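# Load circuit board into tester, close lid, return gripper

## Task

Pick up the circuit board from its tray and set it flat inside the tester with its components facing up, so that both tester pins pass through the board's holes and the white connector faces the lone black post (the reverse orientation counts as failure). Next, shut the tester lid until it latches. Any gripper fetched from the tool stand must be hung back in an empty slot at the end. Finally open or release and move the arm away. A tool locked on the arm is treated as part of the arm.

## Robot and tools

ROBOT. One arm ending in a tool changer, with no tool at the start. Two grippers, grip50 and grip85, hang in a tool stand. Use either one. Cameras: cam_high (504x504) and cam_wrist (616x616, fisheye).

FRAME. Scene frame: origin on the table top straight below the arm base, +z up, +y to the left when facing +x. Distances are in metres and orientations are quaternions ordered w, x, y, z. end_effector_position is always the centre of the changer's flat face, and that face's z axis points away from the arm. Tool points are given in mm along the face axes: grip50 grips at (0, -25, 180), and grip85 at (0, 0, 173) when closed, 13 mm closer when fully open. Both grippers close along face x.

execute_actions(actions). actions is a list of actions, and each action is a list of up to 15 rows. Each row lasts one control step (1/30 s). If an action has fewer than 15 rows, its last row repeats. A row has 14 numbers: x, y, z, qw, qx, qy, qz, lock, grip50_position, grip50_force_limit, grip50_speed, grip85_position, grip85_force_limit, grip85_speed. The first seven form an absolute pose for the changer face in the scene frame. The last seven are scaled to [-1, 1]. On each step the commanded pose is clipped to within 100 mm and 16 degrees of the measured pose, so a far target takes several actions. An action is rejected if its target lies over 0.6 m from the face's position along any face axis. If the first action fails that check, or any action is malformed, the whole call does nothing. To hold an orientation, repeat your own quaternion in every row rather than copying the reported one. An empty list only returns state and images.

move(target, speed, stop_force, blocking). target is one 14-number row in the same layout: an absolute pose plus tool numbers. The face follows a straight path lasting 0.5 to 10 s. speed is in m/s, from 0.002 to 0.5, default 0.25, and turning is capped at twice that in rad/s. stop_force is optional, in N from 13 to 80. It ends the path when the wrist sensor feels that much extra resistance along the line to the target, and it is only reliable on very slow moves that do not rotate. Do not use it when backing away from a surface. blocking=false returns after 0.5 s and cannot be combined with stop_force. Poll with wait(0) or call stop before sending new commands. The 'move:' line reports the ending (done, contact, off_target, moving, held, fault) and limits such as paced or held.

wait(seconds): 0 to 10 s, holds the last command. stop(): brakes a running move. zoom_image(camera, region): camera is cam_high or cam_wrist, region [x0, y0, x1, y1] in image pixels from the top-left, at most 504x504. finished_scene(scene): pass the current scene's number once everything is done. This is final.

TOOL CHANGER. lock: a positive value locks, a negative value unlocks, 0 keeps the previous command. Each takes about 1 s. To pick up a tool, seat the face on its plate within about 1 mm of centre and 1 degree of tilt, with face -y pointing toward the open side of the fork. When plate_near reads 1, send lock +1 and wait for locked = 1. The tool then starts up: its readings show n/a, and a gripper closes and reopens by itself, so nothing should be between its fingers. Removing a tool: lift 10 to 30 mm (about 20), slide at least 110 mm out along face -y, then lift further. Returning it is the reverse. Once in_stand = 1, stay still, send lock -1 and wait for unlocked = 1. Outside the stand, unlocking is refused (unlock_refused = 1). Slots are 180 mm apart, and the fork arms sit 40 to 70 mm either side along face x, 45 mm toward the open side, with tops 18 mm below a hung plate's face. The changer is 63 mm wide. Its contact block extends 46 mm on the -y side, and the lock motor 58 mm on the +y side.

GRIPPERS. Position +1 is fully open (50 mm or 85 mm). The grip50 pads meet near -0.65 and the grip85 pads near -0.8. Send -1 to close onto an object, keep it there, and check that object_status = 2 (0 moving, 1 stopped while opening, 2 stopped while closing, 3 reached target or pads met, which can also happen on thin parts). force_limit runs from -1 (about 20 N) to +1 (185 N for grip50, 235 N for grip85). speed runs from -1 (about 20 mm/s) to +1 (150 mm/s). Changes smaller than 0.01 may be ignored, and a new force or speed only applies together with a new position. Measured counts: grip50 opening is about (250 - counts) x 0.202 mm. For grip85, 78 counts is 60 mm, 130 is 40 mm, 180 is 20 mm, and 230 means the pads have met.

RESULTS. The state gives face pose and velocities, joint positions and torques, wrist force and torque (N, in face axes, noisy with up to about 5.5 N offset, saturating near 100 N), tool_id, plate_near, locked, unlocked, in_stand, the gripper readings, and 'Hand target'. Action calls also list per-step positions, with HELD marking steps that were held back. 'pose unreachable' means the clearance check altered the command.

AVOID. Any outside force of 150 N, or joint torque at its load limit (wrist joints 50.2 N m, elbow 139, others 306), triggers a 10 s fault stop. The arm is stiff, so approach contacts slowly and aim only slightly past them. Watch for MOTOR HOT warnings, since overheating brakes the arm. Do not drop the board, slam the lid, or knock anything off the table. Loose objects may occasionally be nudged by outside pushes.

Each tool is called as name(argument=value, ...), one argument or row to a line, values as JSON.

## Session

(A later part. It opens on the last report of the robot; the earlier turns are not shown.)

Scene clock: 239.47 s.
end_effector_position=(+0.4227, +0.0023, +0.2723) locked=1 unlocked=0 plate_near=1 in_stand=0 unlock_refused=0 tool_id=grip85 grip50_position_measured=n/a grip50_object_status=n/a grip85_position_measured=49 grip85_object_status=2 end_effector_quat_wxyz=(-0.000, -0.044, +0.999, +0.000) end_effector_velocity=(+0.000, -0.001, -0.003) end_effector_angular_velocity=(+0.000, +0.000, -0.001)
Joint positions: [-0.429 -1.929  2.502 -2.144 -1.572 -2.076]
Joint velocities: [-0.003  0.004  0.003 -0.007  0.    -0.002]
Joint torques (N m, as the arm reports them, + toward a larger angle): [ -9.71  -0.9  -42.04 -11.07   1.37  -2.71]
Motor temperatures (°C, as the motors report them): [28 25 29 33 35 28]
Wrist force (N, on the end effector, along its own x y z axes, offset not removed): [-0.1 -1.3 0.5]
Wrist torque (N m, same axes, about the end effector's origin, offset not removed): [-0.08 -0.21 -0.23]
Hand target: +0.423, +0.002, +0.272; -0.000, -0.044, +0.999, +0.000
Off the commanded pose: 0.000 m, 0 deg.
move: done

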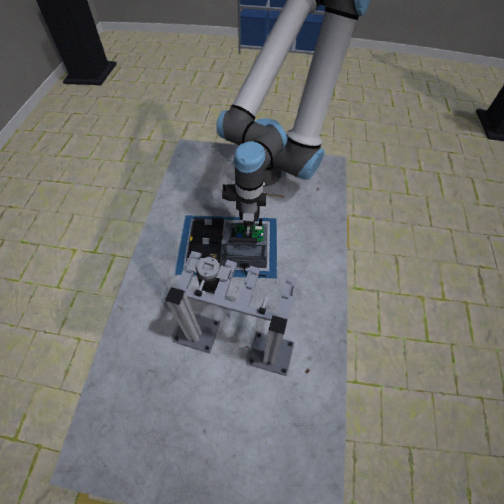

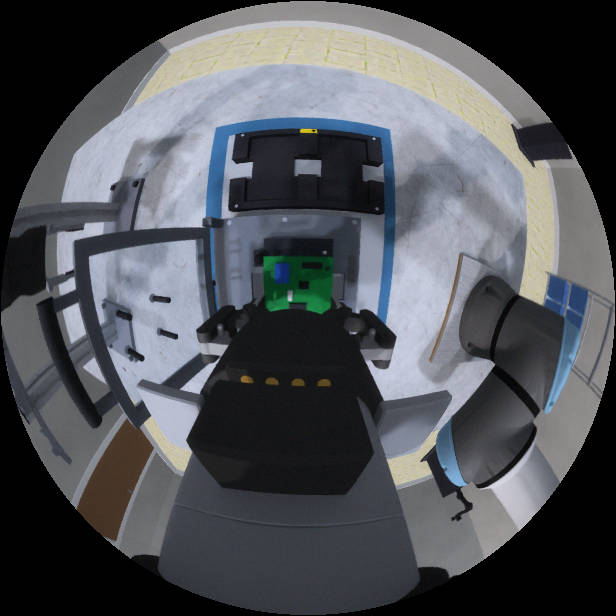

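move(
  target=[0.4237,-0.0128,0.272,0,-0.0436,0.999,0,0,1,0,0,-1,-0.6,-0.9],
  speed=0.05,
)

move(
  target=[0.4237,-0.0128,0.252,0,-0.0436,0.999,0,0,1,0,0,-1,-0.6,-0.9],
  speed=0.015,
  stop_force=13,
)

zoom_image(
  camera="cam_wrist",
  region=[245, 210, 355, 320],
)

Scene clock: 248.73 s.
end_effector_position=(+0.4237, -0.0125, +0.2720) locked=1 unlocked=0 plate_near=1 in_stand=0 unlock_refused=0 tool_id=grip85 grip50_position_measured=n/a grip50_object_status=n/a grip85_position_measured=49 grip85_object_status=2 end_effector_quat_wxyz=(-0.000, -0.044, +0.999, +0.000) end_effector_velocity=(+0.000, -0.003, -0.000) end_effector_angular_velocity=(+0.000, +0.001, -0.002)
Joint positions: [-0.462 -1.926  2.501 -2.146 -1.572 -2.11 ]
Joint velocities: [-0.007  0.001 -0.    -0.     0.    -0.005]
Joint torques (N m, as the arm reports them, + toward a larger angle): [-12.13  -0.67 -59.86 -10.85   0.15  -2.98]
Motor temperatures (°C, as the motors report them): [28 25 29 33 35 28]
Wrist force (N, on the end effector, along its own x y z axes, offset not removed): [0.1 -0.1 -2.1]
Wrist torque (N m, same axes, about the end effector's origin, offset not removed): [0.02 -0.27 -0.09]
Hand target: +0.424, -0.013, +0.272; -0.000, -0.044, +0.999, +0.000
Off the commanded pose: 0.000 m, 0 deg.
move: done

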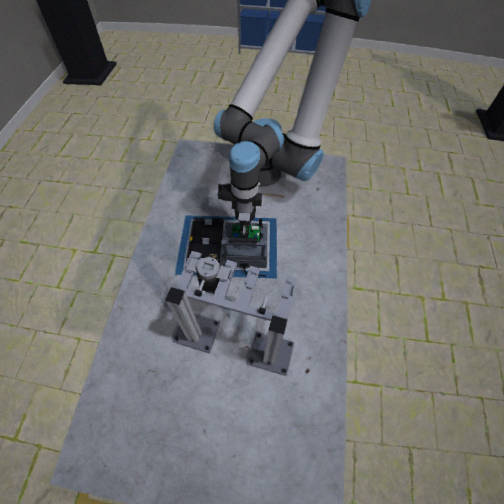

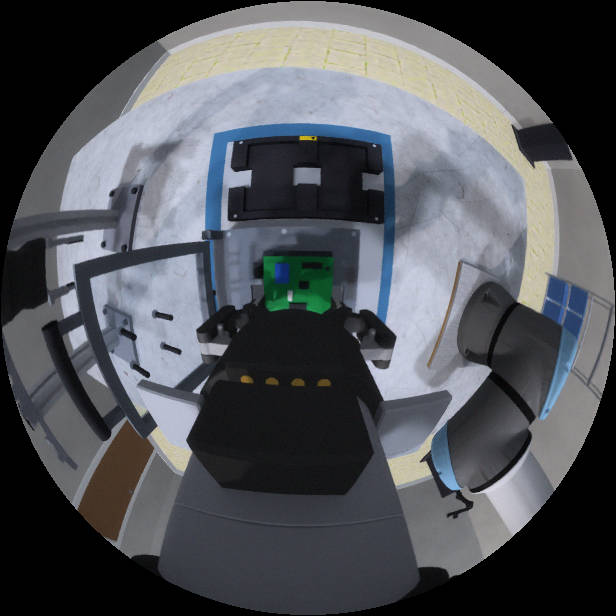

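Scene clock: 250.50 s.
end_effector_position=(+0.4237, -0.0128, +0.2525) locked=1 unlocked=0 plate_near=1 in_stand=0 unlock_refused=0 tool_id=grip85 grip50_position_measured=n/a grip50_object_status=n/a grip85_position_measured=49 grip85_object_status=2 end_effector_quat_wxyz=(+0.000, -0.044, +0.999, +0.000) end_effector_velocity=(-0.000, +0.001, +0.001) end_effector_angular_velocity=(+0.001, +0.002, +0.003)
Joint positions: [-0.463 -1.895  2.525 -2.2   -1.572 -2.111]
Joint velocities: [ 0.001 -0.003 -0.001  0.006  0.    -0.002]
Joint torques (N m, as the arm reports them, + toward a larger angle): [-12.88 -33.85 -35.9    6.53  -3.71  -2.68]
Motor temperatures (°C, as the motors report them): [28 25 29 33 35 28]
Wrist force (N, on the end effector, along its own x y z axes, offset not removed): [-27.0 0.2 -13.6]
Wrist torque (N m, same axes, about the end effector's origin, offset not removed): [0.52 -4.44 -0.21]
Hand target: +0.424, -0.013, +0.253; +0.000, -0.044, +0.999, +0.000
Off the commanded pose: 0.001 m, 0 deg.
move: contact

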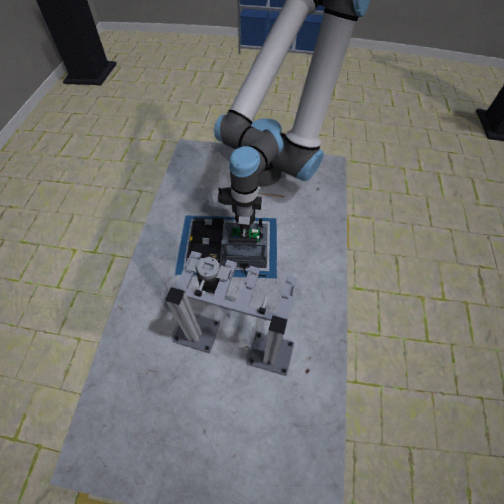

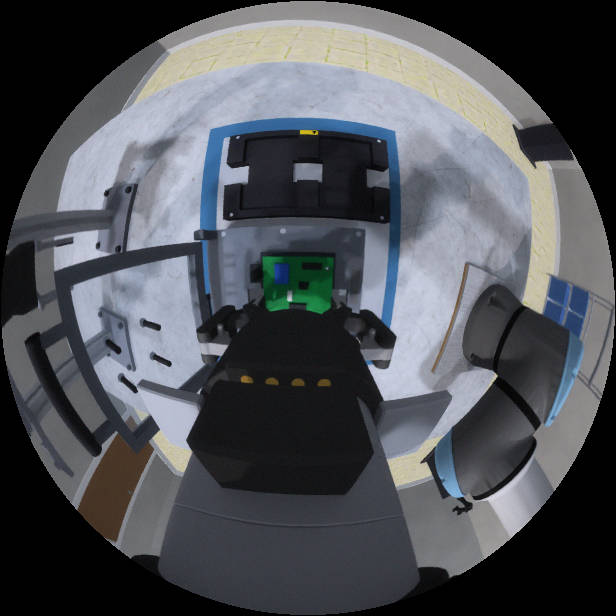

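Region (245, 210, 355, 320) of cam_wrist's 616x616 image, scaled by 4.582, with more detail than that image has.

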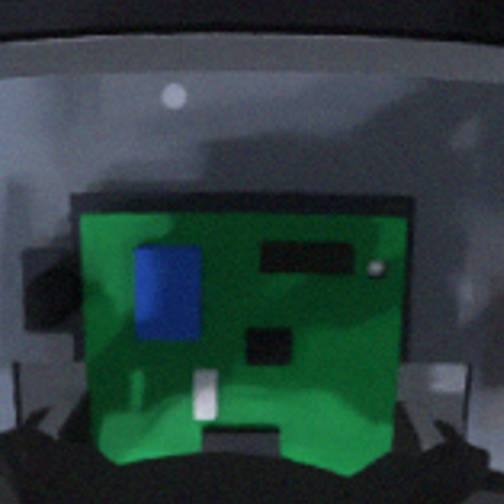

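move(
  target=[0.4244,-0.0127,0.2535,0,-0.0436,0.999,0,0,1,0,0,-1,-0.6,-0.9],
  speed=0.01,
)

move(
  target=[0.4244,-0.0127,0.236,0,-0.0436,0.999,0,0,1,0,0,-1,-0.6,-0.9],
  speed=0.005,
  stop_force=13,
)

zoom_image(
  camera="cam_wrist",
  region=[245, 210, 355, 320],
)

Scene clock: 258.57 s.
end_effector_position=(+0.4243, -0.0127, +0.2535) locked=1 unlocked=0 plate_near=1 in_stand=0 unlock_refused=0 tool_id=grip85 grip50_position_measured=n/a grip50_object_status=n/a grip85_position_measured=49 grip85_object_status=2 end_effector_quat_wxyz=(-0.000, -0.044, +0.999, -0.000) end_effector_velocity=(+0.000, +0.001, +0.000) end_effector_angular_velocity=(+0.000, +0.000, +0.002)
Joint positions: [-0.462 -1.895  2.523 -2.198 -1.572 -2.11 ]
Joint velocities: [ 0.002  0.    -0.001  0.    -0.    -0.   ]
Joint torques (N m, as the arm reports them, + toward a larger angle): [  9.85   1.92 -48.46   0.38  -3.1    3.97]
Motor temperatures (°C, as the motors report them): [28 25 29 33 35 28]
Wrist force (N, on the end effector, along its own x y z axes, offset not removed): [-9.3 -2.3 -4.5]
Wrist torque (N m, same axes, about the end effector's origin, offset not removed): [0.39 -1.58 -0.32]
Hand target: +0.424, -0.013, +0.253; +0.000, -0.044, +0.999, -0.000
Off the commanded pose: 0.000 m, 0 deg.
move: done

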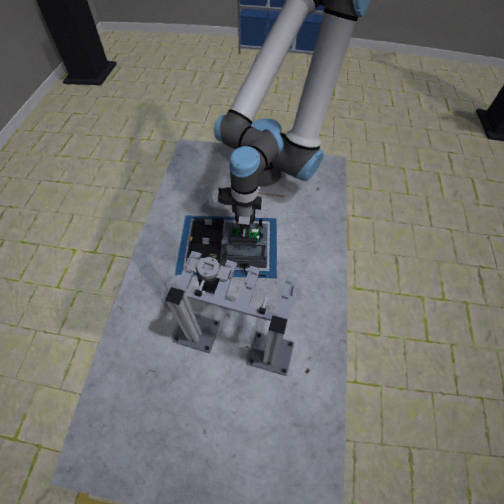

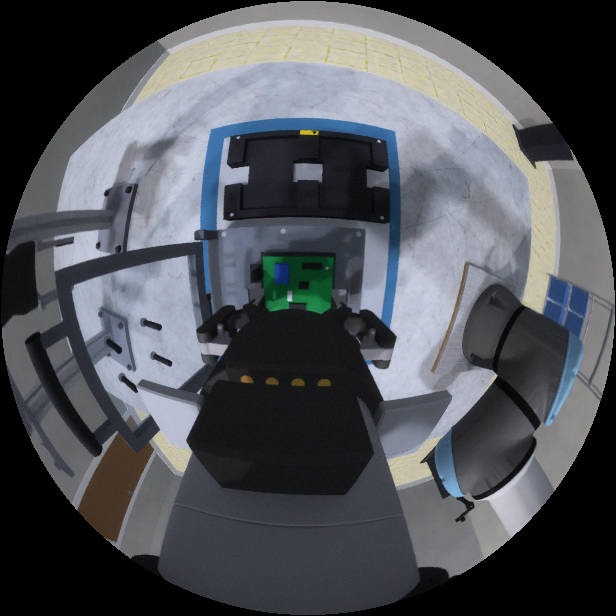

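Scene clock: 259.70 s.
end_effector_position=(+0.4243, -0.0127, +0.2496) locked=1 unlocked=0 plate_near=1 in_stand=0 unlock_refused=0 tool_id=grip85 grip50_position_measured=n/a grip50_object_status=n/a grip85_position_measured=49 grip85_object_status=2 end_effector_quat_wxyz=(-0.000, -0.044, +0.999, +0.000) end_effector_velocity=(+0.000, -0.000, +0.002) end_effector_angular_velocity=(+0.000, +0.000, +0.000)
Joint positions: [-0.462 -1.889  2.527 -2.209 -1.572 -2.11 ]
Joint velocities: [-0.001 -0.003 -0.003  0.006  0.    -0.001]
Joint torques (N m, as the arm reports them, + toward a larger angle): [  4.43 -27.34 -37.4    2.98  -2.72   2.66]
Motor temperatures (°C, as the motors report them): [28 25 29 33 35 28]
Wrist force (N, on the end effector, along its own x y z axes, offset not removed): [-12.1 -6.5 -23.7]
Wrist torque (N m, same axes, about the end effector's origin, offset not removed): [0.09 -2.00 -0.73]
Hand target: +0.424, -0.013, +0.250; +0.000, -0.044, +0.999, -0.000
Off the commanded pose: 0.014 m, 0 deg.
move: contact

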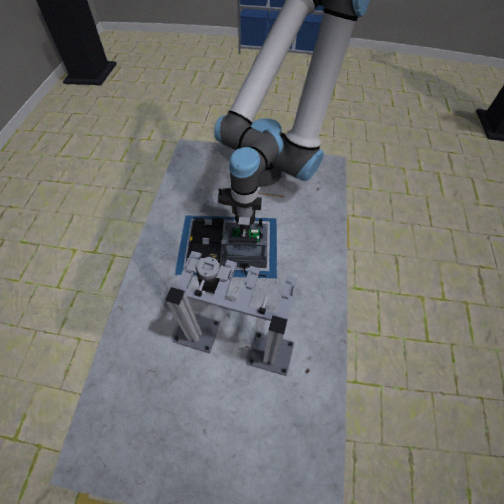

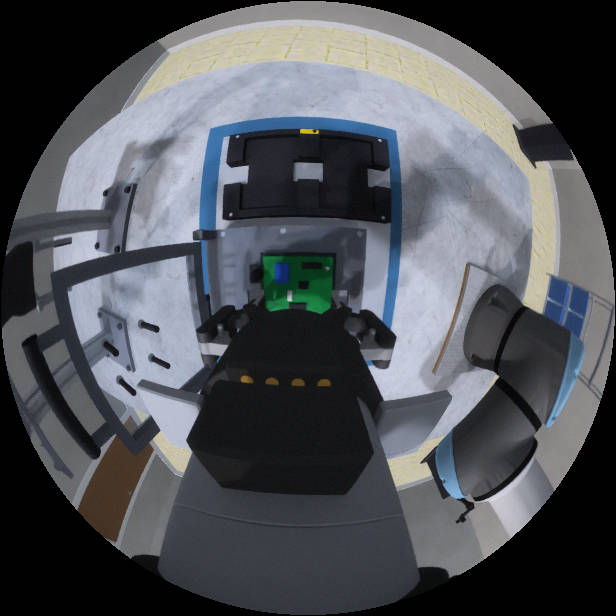

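Region (245, 210, 355, 320) of cam_wrist's 616x616 image, scaled by 4.582, with more detail than that image has.

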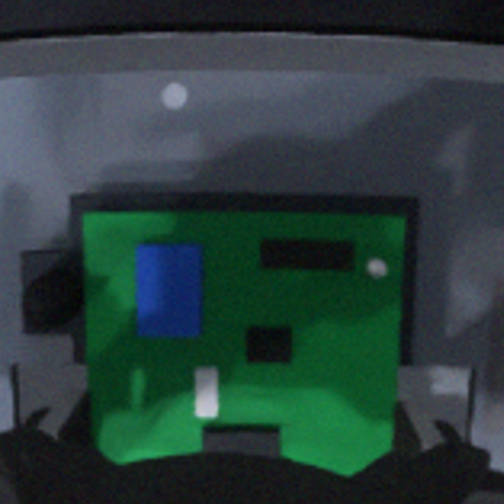

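move(
  target=[0.4246,-0.0127,0.2500,0,-0.0436,0.999,0,0,1,0,0,1,-0.6,-0.7],
  speed=0.01,
)

move(
  target=[0.42,0.05,0.33,0,-0.0436,0.999,0,0,1,0,0,1,-0.6,-0.7],
  speed=0.15,
)

zoom_image(
  camera="cam_wrist",
  region=[230, 180, 370, 320],
)

Scene clock: 265.40 s.
end_effector_position=(+0.4246, -0.0127, +0.2500) locked=1 unlocked=0 plate_near=1 in_stand=0 unlock_refused=0 tool_id=grip85 grip50_position_measured=n/a grip50_object_status=n/a grip85_position_measured=3 grip85_object_status=0 end_effector_quat_wxyz=(-0.000, -0.044, +0.999, -0.000) end_effector_velocity=(-0.000, +0.000, +0.000) end_effector_angular_velocity=(-0.000, -0.000, +0.000)
Joint positions: [-0.462 -1.889  2.526 -2.209 -1.572 -2.109]
Joint velocities: [ 0.001 -0.     0.    -0.    -0.     0.001]
Joint torques (N m, as the arm reports them, + toward a larger angle): [  7.93  -4.96 -56.69 -10.22   0.15   3.72]
Motor temperatures (°C, as the motors report them): [28 25 29 33 35 28]
Wrist force (N, on the end effector, along its own x y z axes, offset not removed): [0.7 -1.9 -3.0]
Wrist torque (N m, same axes, about the end effector's origin, offset not removed): [-0.14 -0.30 -0.09]
Hand target: +0.425, -0.013, +0.250; +0.000, -0.044, +0.999, -0.000
Off the commanded pose: 0.000 m, 0 deg.
move: done

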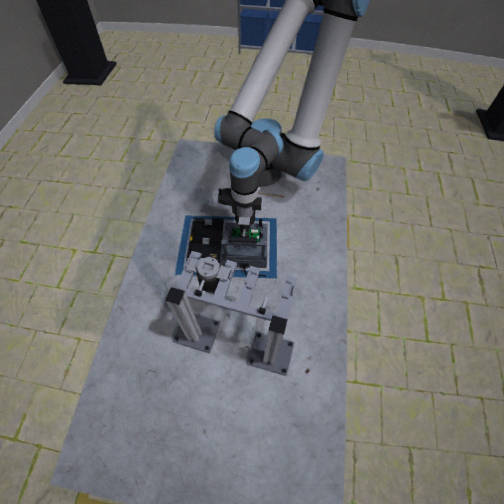

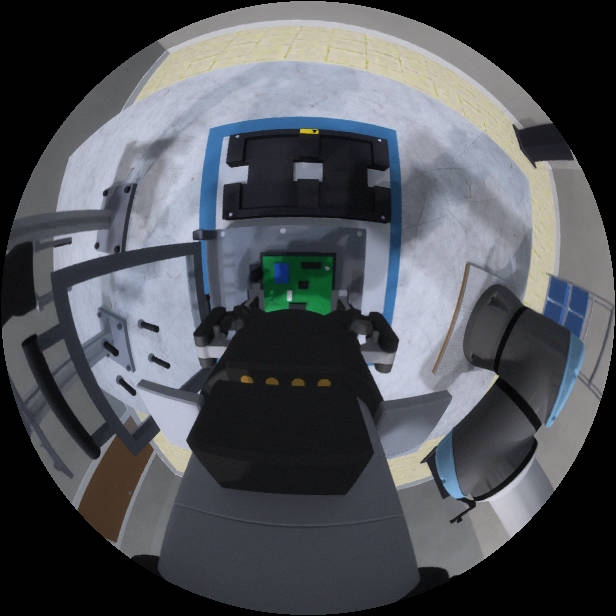

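Scene clock: 266.67 s.
end_effector_position=(+0.4201, +0.0497, +0.3297) locked=1 unlocked=0 plate_near=1 in_stand=0 unlock_refused=0 tool_id=grip85 grip50_position_measured=n/a grip50_object_status=n/a grip85_position_measured=3 grip85_object_status=3 end_effector_quat_wxyz=(+0.000, -0.044, +0.999, -0.000) end_effector_velocity=(-0.000, +0.002, +0.002) end_effector_angular_velocity=(-0.001, -0.001, +0.000)
Joint positions: [-0.316 -2.     2.425 -1.996 -1.572 -1.963]
Joint velocities: [ 0.004 -0.003 -0.003  0.005 -0.     0.004]
Joint torques (N m, as the arm reports them, + toward a larger angle): [ 13.76 -37.86 -63.85  -4.08  -1.88   3.23]
Motor temperatures (°C, as the motors report them): [28 25 29 33 35 28]
Wrist force (N, on the end effector, along its own x y z axes, offset not removed): [-2.0 0.6 -2.6]
Wrist torque (N m, same axes, about the end effector's origin, offset not removed): [0.00 -0.17 -0.03]
Hand target: +0.420, +0.050, +0.330; +0.000, -0.044, +0.999, -0.000
Off the commanded pose: 0.000 m, 0 deg.
move: done

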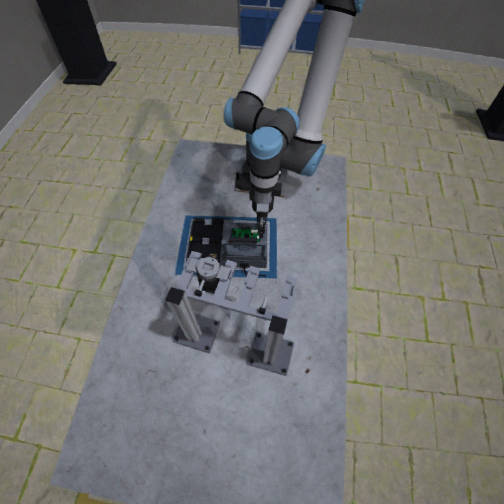

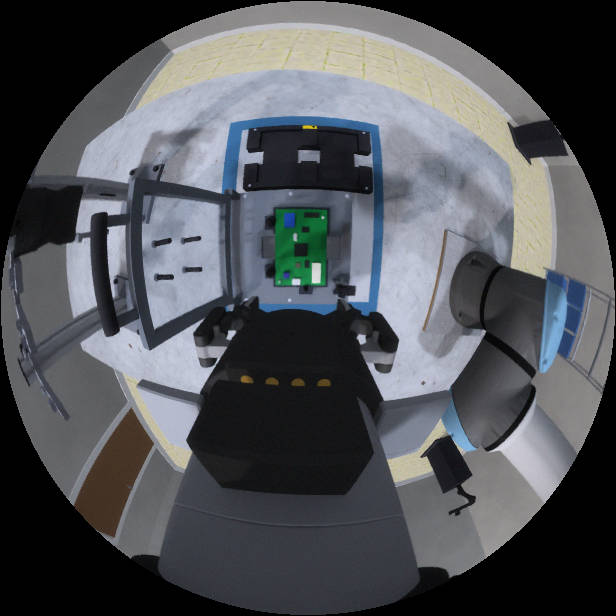

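Region (230, 180, 370, 320) of cam_wrist's 616x616 image, scaled by 3.600, with more detail than that image has.

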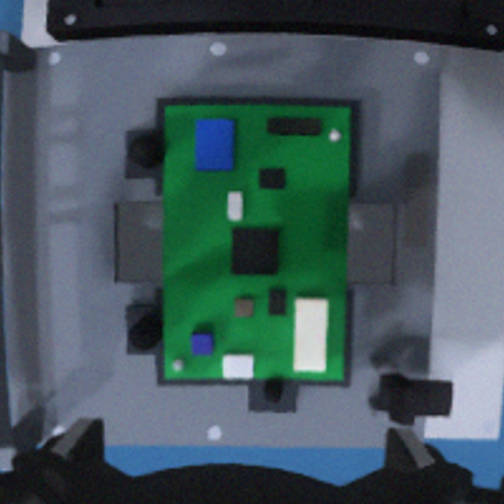

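move(
  target=[0.47,0.02,0.48,0,-0.0436,0.999,0,0,1,0,0,1,-1,0],
  speed=0.4,
)

move(
  target=[0.570,0.0,0.48,0,-0.0436,0.999,0,0,1,0,0,1,-1,0],
  speed=0.3,
)

zoom_image(
  camera="cam_wrist",
  region=[200, 150, 400, 350],
)

Scene clock: 291.10 s.
end_effector_position=(+0.4699, +0.0200, +0.4797) locked=1 unlocked=0 plate_near=1 in_stand=0 unlock_refused=0 tool_id=grip85 grip50_position_measured=n/a grip50_object_status=n/a grip85_position_measured=3 grip85_object_status=3 end_effector_quat_wxyz=(+0.000, -0.044, +0.999, +0.000) end_effector_velocity=(+0.001, -0.001, +0.002) end_effector_angular_velocity=(+0.000, +0.001, -0.000)
Joint positions: [-0.346 -1.986  2.143 -1.728 -1.572 -1.993]
Joint velocities: [-0.001  0.001 -0.004  0.004  0.    -0.001]
Joint torques (N m, as the arm reports them, + toward a larger angle): [-11.51  -2.66 -66.95  -3.02   1.39  -3.07]
Motor temperatures (°C, as the motors report them): [28 25 29 33 35 28]
Wrist force (N, on the end effector, along its own x y z axes, offset not removed): [-1.8 0.9 0.2]
Wrist torque (N m, same axes, about the end effector's origin, offset not removed): [-0.02 -0.20 -0.09]
Hand target: +0.470, +0.020, +0.480; -0.000, -0.044, +0.999, +0.000
Off the commanded pose: 0.000 m, 0 deg.
move: done

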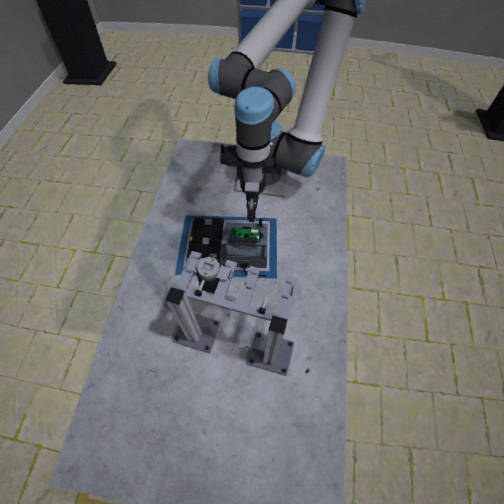

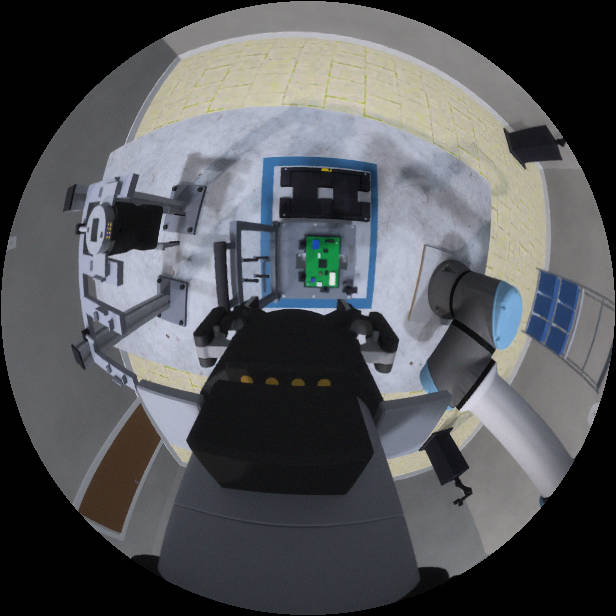

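Scene clock: 292.17 s.
end_effector_position=(+0.5696, -0.0000, +0.4801) locked=1 unlocked=0 plate_near=1 in_stand=0 unlock_refused=0 tool_id=grip85 grip50_position_measured=n/a grip50_object_status=n/a grip85_position_measured=3 grip85_object_status=3 end_effector_quat_wxyz=(+0.000, -0.044, +0.999, -0.000) end_effector_velocity=(+0.002, +0.000, +0.000) end_effector_angular_velocity=(-0.000, +0.000, -0.000)
Joint positions: [-0.32  -1.793  2.015 -1.793 -1.572 -1.968]
Joint velocities: [ 0.001  0.004 -0.003 -0.001 -0.     0.002]
Joint torques (N m, as the arm reports them, + toward a larger angle): [  8.82 -22.38 -67.29 -10.7   -2.45   4.07]
Motor temperatures (°C, as the motors report them): [28 25 29 33 35 28]
Wrist force (N, on the end effector, along its own x y z axes, offset not removed): [0.6 -1.3 -1.0]
Wrist torque (N m, same axes, about the end effector's origin, offset not removed): [-0.14 -0.34 -0.10]
Hand target: +0.570, -0.000, +0.480; +0.000, -0.044, +0.999, -0.000
Off the commanded pose: 0.000 m, 0 deg.
move: done

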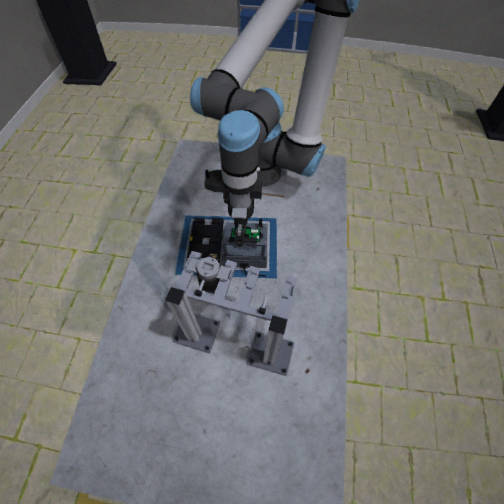

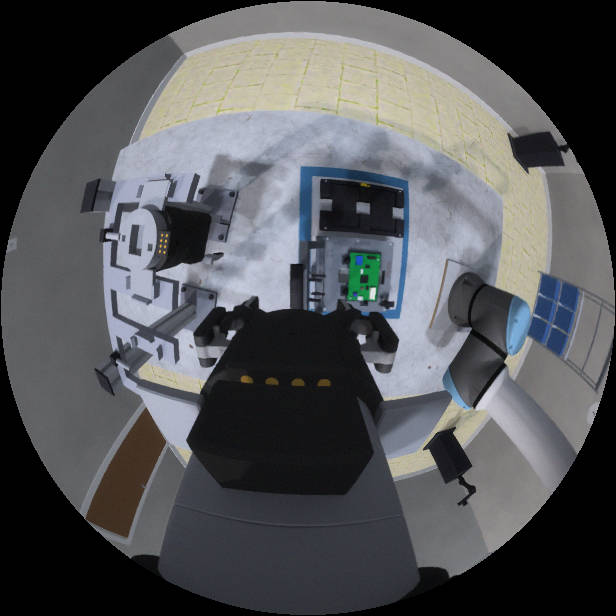

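Region (200, 150, 400, 350) of cam_wrist's 616x616 image, scaled by 2.520, with more detail than that image has.

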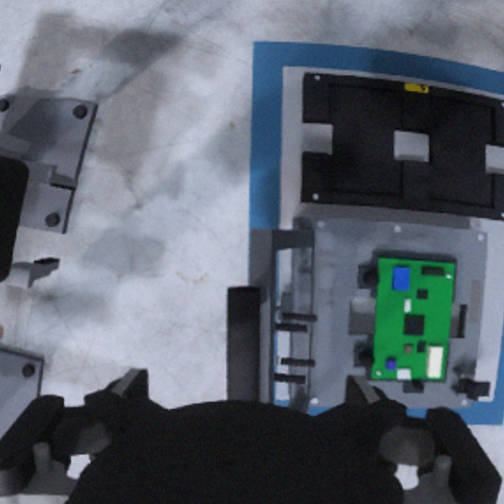

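move(
  target=[0.5725,0.0,0.437,0,-0.0436,0.999,0,0,1,0,0,0.1,-1,1],
  speed=0.06,
  stop_force=15,
)

move(
  target=[0.4928,-0.007,0.437,0,-0.0436,0.999,0,0,1,0,0,0.1,-1,1],
  speed=0.04,
  stop_force=30,
)

zoom_image(
  camera="cam_wrist",
  region=[200, 150, 400, 350],
)

Scene clock: 304.97 s.
end_effector_position=(+0.5724, -0.0000, +0.4373) locked=1 unlocked=0 plate_near=1 in_stand=0 unlock_refused=0 tool_id=grip85 grip50_position_measured=n/a grip50_object_status=n/a grip85_position_measured=117 grip85_object_status=3 end_effector_quat_wxyz=(-0.000, -0.044, +0.999, -0.000) end_effector_velocity=(+0.000, +0.000, -0.003) end_effector_angular_velocity=(-0.000, +0.000, -0.001)
Joint positions: [-0.319 -1.767  2.073 -1.876 -1.572 -1.966]
Joint velocities: [ 0.001  0.002  0.003 -0.005 -0.     0.002]
Joint torques (N m, as the arm reports them, + toward a larger angle): [  9.67 -25.1  -47.62  -9.91   0.18   3.56]
Motor temperatures (°C, as the motors report them): [28 25 30 33 35 28]
Wrist force (N, on the end effector, along its own x y z axes, offset not removed): [0.0 1.0 -2.3]
Wrist torque (N m, same axes, about the end effector's origin, offset not removed): [0.17 -0.30 -0.20]
Hand target: +0.572, +0.000, +0.437; -0.000, -0.044, +0.999, -0.000
Off the commanded pose: 0.000 m, 0 deg.
move: done

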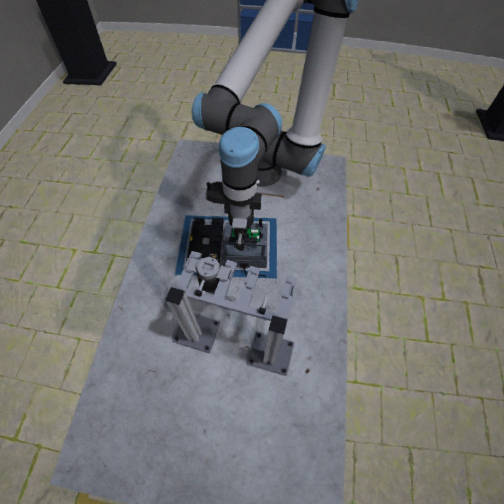

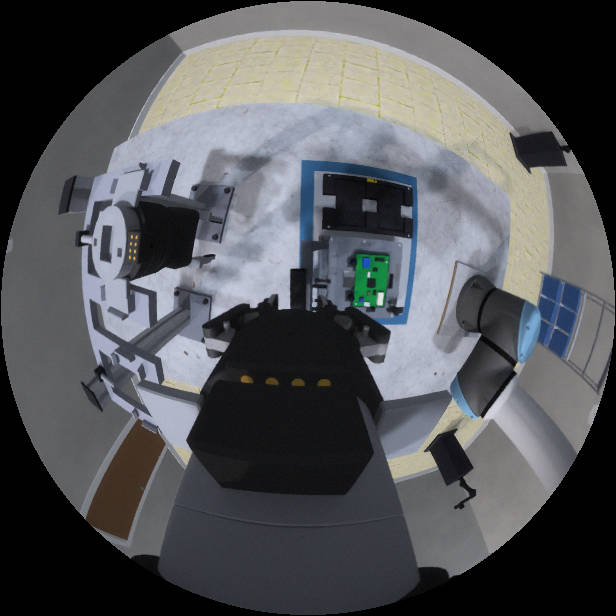

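Scene clock: 307.37 s.
end_effector_position=(+0.4931, -0.0069, +0.4369) locked=1 unlocked=0 plate_near=1 in_stand=0 unlock_refused=0 tool_id=grip85 grip50_position_measured=n/a grip50_object_status=n/a grip85_position_measured=117 grip85_object_status=3 end_effector_quat_wxyz=(-0.000, -0.044, +0.999, +0.000) end_effector_velocity=(-0.003, -0.000, +0.000) end_effector_angular_velocity=(-0.000, -0.000, +0.000)
Joint positions: [-0.384 -1.922  2.181 -1.83  -1.572 -2.032]
Joint velocities: [-0.002 -0.006  0.003  0.002  0.    -0.003]
Joint torques (N m, as the arm reports them, + toward a larger angle): [ -9.95 -47.82 -48.44  -2.42   1.06  -3.35]
Motor temperatures (°C, as the motors report them): [28 25 30 33 35 28]
Wrist force (N, on the end effector, along its own x y z axes, offset not removed): [-2.4 -1.0 -0.4]
Wrist torque (N m, same axes, about the end effector's origin, offset not removed): [0.05 -0.68 -0.17]
Hand target: +0.493, -0.007, +0.437; -0.000, -0.044, +0.999, +0.000
Off the commanded pose: 0.000 m, 0 deg.
move: done

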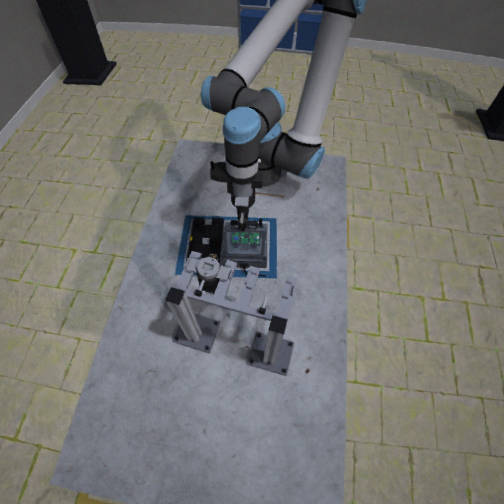

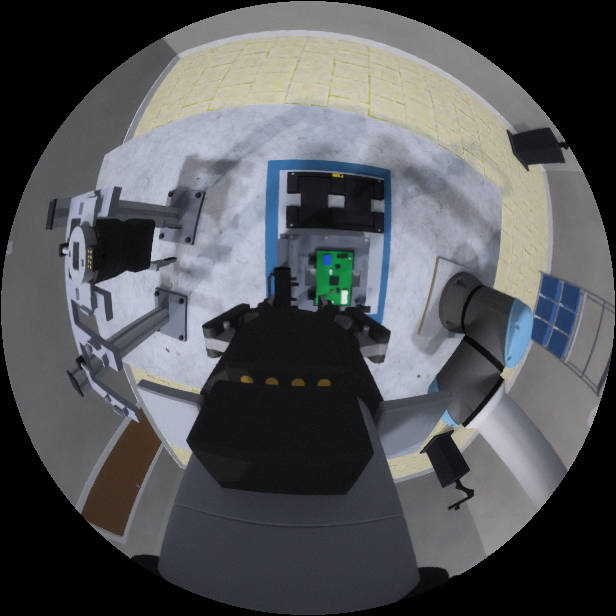

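Region (200, 150, 400, 350) of cam_wrist's 616x616 image, scaled by 2.520, with more detail than that image has.

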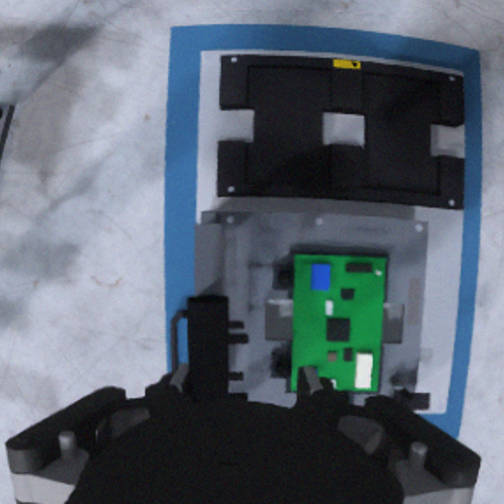

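move(
  target=[0.419,-0.0134,0.418,0,-0.0436,0.999,0,0,1,0,0,0.1,-1,1],
  speed=0.04,
  stop_force=30,
)

zoom_image(
  camera="cam_wrist",
  region=[200, 150, 400, 350],
)

Scene clock: 314.43 s.
end_effector_position=(+0.4193, -0.0133, +0.4180) locked=1 unlocked=0 plate_near=1 in_stand=0 unlock_refused=0 tool_id=grip85 grip50_position_measured=n/a grip50_object_status=n/a grip85_position_measured=117 grip85_object_status=3 end_effector_quat_wxyz=(-0.000, -0.044, +0.999, +0.000) end_effector_velocity=(-0.002, -0.000, +0.000) end_effector_angular_velocity=(-0.001, -0.002, -0.000)
Joint positions: [-0.469 -2.074  2.298 -1.795 -1.572 -2.116]
Joint velocities: [-0.004 -0.007  0.003  0.001  0.    -0.003]
Joint torques (N m, as the arm reports them, + toward a larger angle): [-14.98 -37.86 -51.42  -1.71   0.65  -2.85]
Motor temperatures (°C, as the motors report them): [28 25 30 33 35 28]
Wrist force (N, on the end effector, along its own x y z axes, offset not removed): [-4.6 -2.1 3.3]
Wrist torque (N m, same axes, about the end effector's origin, offset not removed): [-0.23 -0.71 -0.24]
Hand target: +0.419, -0.013, +0.418; -0.000, -0.044, +0.999, +0.000
Off the commanded pose: 0.000 m, 0 deg.
move: done

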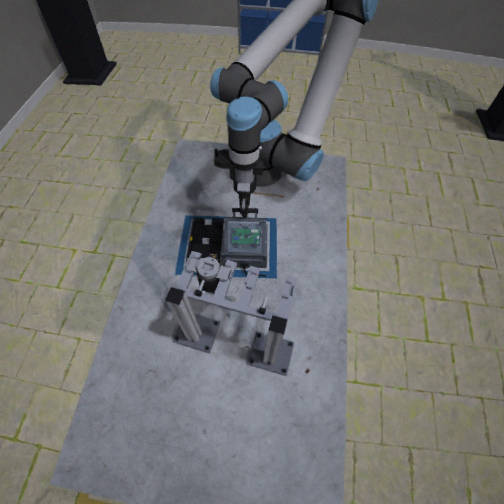

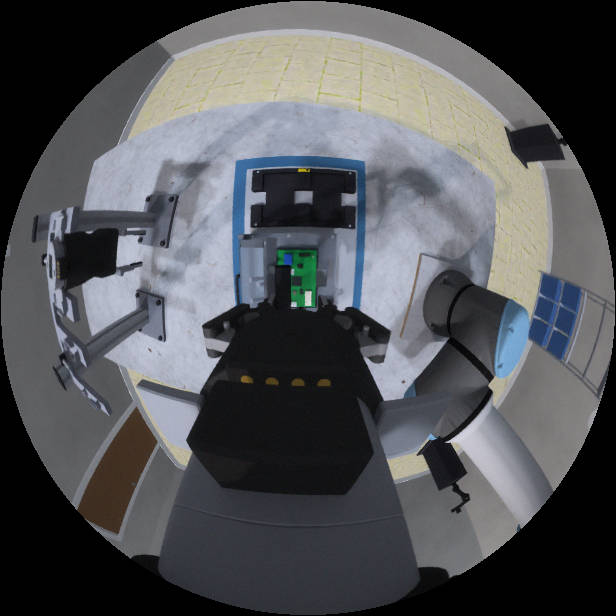

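Region (200, 150, 400, 350) of cam_wrist's 616x616 image, scaled by 2.520, with more detail than that image has.

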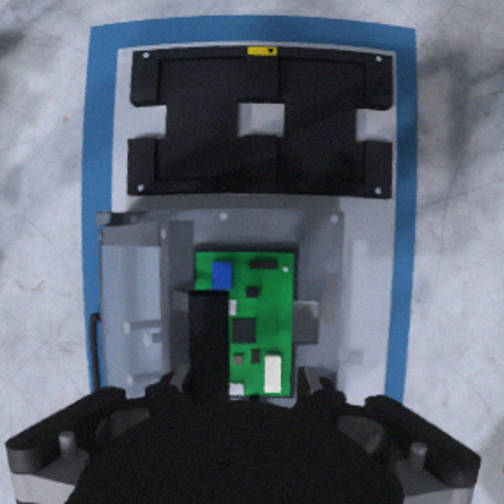

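move(
  target=[0.3662,-0.018,0.373,0,-0.0436,0.999,0,0,1,0,0,0.1,-1,1],
  speed=0.04,
  stop_force=30,
)

zoom_image(
  camera="cam_wrist",
  region=[200, 150, 400, 350],
)

zoom_image(
  camera="cam_high",
  region=[200, 170, 290, 270],
)

Scene clock: 327.73 s.
end_effector_position=(+0.3665, -0.0179, +0.3731) locked=1 unlocked=0 plate_near=1 in_stand=0 unlock_refused=0 tool_id=grip85 grip50_position_measured=n/a grip50_object_status=n/a grip85_position_measured=117 grip85_object_status=3 end_effector_quat_wxyz=(-0.000, -0.044, +0.999, +0.000) end_effector_velocity=(-0.002, -0.000, -0.001) end_effector_angular_velocity=(-0.000, -0.001, -0.000)
Joint positions: [-0.552 -2.182  2.424 -1.813 -1.572 -2.2  ]
Joint velocities: [-0.004 -0.005  0.004 -0.     0.    -0.003]
Joint torques (N m, as the arm reports them, + toward a larger angle): [-11.67 -28.56 -51.34  -8.76   0.    -2.43]
Motor temperatures (°C, as the motors report them): [28 25 30 33 35 28]
Wrist force (N, on the end effector, along its own x y z axes, offset not removed): [-11.0 -3.4 4.8]
Wrist torque (N m, same axes, about the end effector's origin, offset not removed): [-0.39 -1.65 -0.19]
Hand target: +0.366, -0.018, +0.373; -0.000, -0.044, +0.999, +0.000
Off the commanded pose: 0.000 m, 0 deg.
move: done

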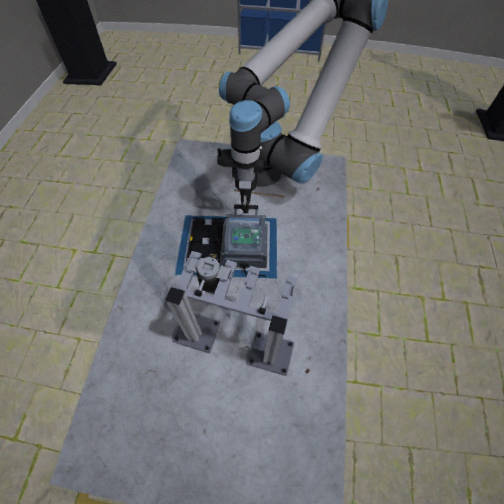

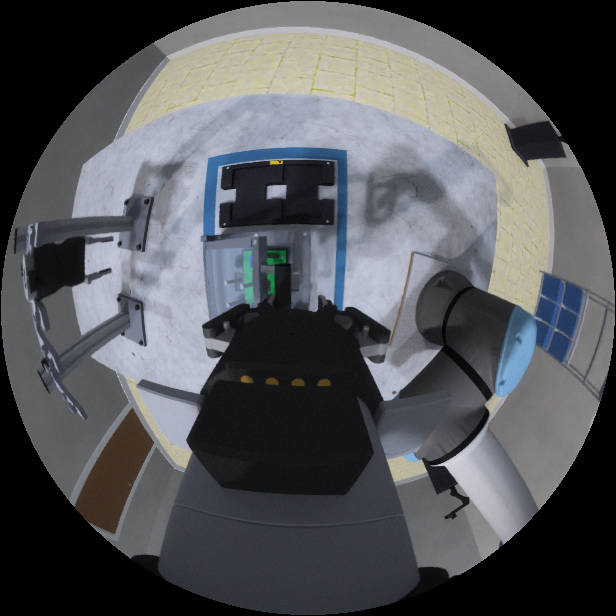

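Region (200, 150, 400, 350) of cam_wrist's 616x616 image, scaled by 2.520, with more detail than that image has.

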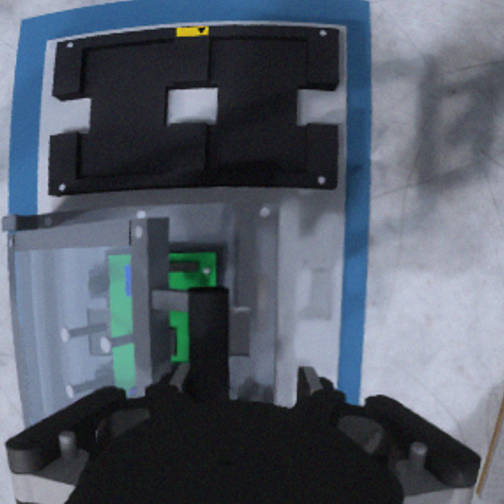

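Region (200, 170, 290, 270) of cam_high's 504x504 image, scaled by 5.040, with more detail than that image has; it fills the left 454 columns of this view, and the rest is white.

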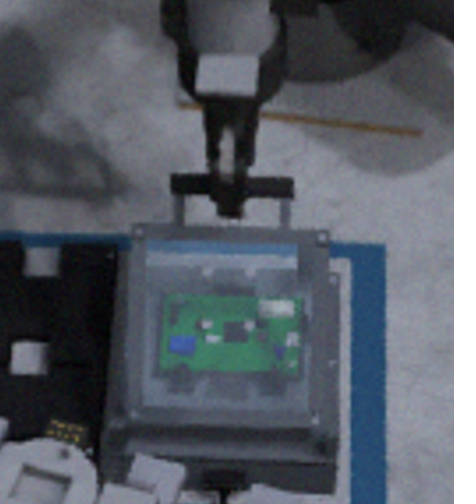

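move(
  target=[0.369,-0.0178,0.405,0,-0.0436,0.999,0,0,1,0,0,0.1,-1,1],
  speed=0.08,
)

move(
  target=[0.379,-0.0169,0.405,0,-0.0436,0.999,0,0,1,0,0,-0.8,-1,1],
  speed=0.05,
)

zoom_image(
  camera="cam_wrist",
  region=[200, 150, 400, 350],
)

Scene clock: 332.43 s.
end_effector_position=(+0.3690, -0.0178, +0.4046) locked=1 unlocked=0 plate_near=1 in_stand=0 unlock_refused=0 tool_id=grip85 grip50_position_measured=n/a grip50_object_status=n/a grip85_position_measured=117 grip85_object_status=3 end_effector_quat_wxyz=(+0.000, -0.044, +0.999, -0.000) end_effector_velocity=(+0.000, +0.000, +0.003) end_effector_angular_velocity=(-0.001, -0.001, +0.000)
Joint positions: [-0.548 -2.191  2.371 -1.751 -1.572 -2.196]
Joint velocities: [ 0.001 -0.001 -0.005  0.005 -0.     0.001]
Joint torques (N m, as the arm reports them, + toward a larger angle): [ 10.66 -22.22 -66.87  -3.21  -2.22   3.67]
Motor temperatures (°C, as the motors report them): [28 25 30 33 35 28]
Wrist force (N, on the end effector, along its own x y z axes, offset not removed): [-1.0 -1.0 -2.3]
Wrist torque (N m, same axes, about the end effector's origin, offset not removed): [-0.07 -0.23 -0.11]
Hand target: +0.369, -0.018, +0.405; +0.000, -0.044, +0.999, -0.000
Off the commanded pose: 0.000 m, 0 deg.
move: done

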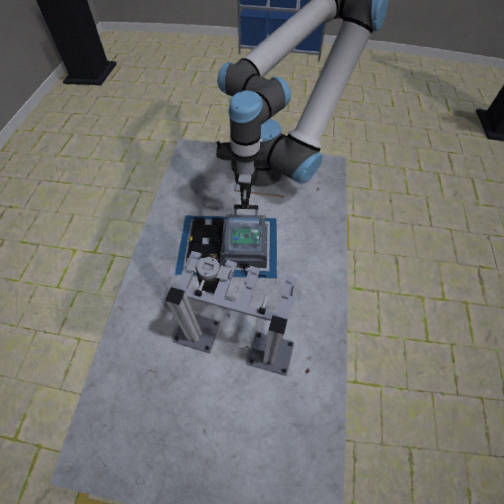

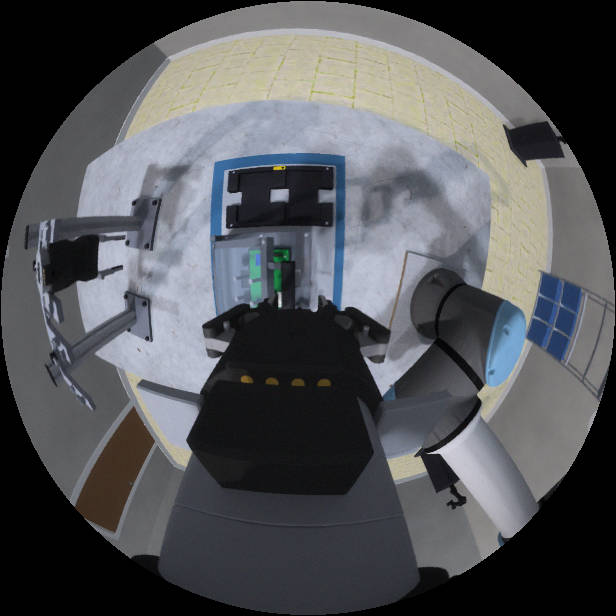

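Scene clock: 333.20 s.
end_effector_position=(+0.3787, -0.0169, +0.4050) locked=1 unlocked=0 plate_near=1 in_stand=0 unlock_refused=0 tool_id=grip85 grip50_position_measured=n/a grip50_object_status=n/a grip85_position_measured=229 grip85_object_status=3 end_effector_quat_wxyz=(+0.000, -0.044, +0.999, -0.000) end_effector_velocity=(+0.003, +0.001, +0.001) end_effector_angular_velocity=(-0.001, -0.001, +0.001)
Joint positions: [-0.531 -2.167  2.361 -1.765 -1.572 -2.179]
Joint velocities: [ 0.005  0.006 -0.003 -0.004 -0.     0.004]
Joint torques (N m, as the arm reports them, + toward a larger angle): [ 14.06  14.62 -66.91 -10.68  -2.1    2.75]
Motor temperatures (°C, as the motors report them): [28 25 30 33 35 28]
Wrist force (N, on the end effector, along its own x y z axes, offset not removed): [-0.6 -1.1 0.6]
Wrist torque (N m, same axes, about the end effector's origin, offset not removed): [-0.07 -0.29 -0.04]
Hand target: +0.379, -0.017, +0.405; +0.000, -0.044, +0.999, -0.000
Off the commanded pose: 0.000 m, 0 deg.
move: done

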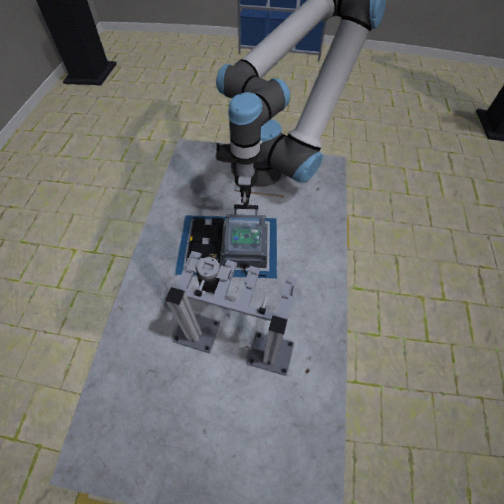

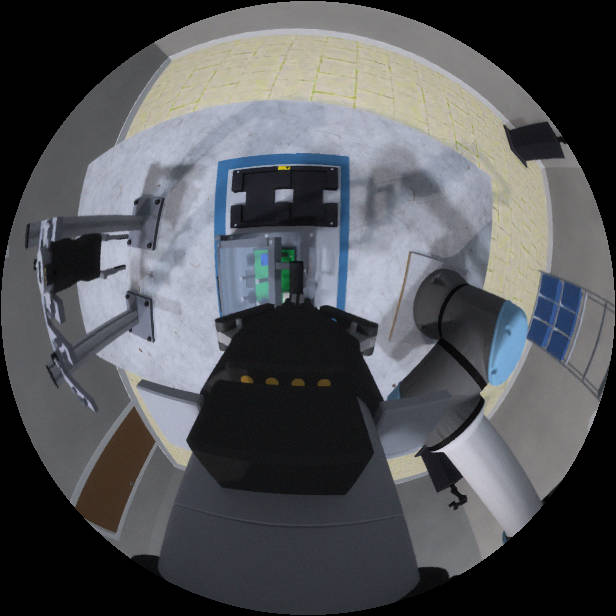

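Region (200, 150, 400, 350) of cam_wrist's 616x616 image, scaled by 2.520, with more detail than that image has.

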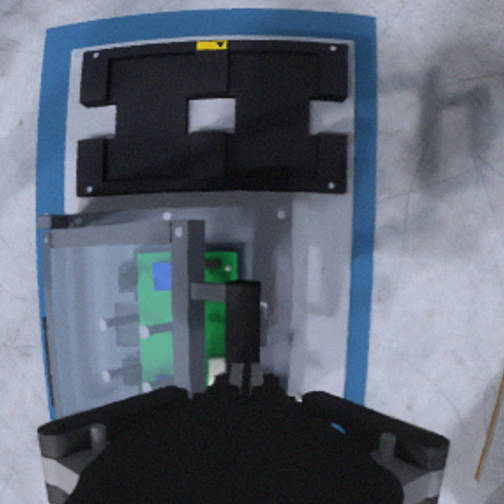

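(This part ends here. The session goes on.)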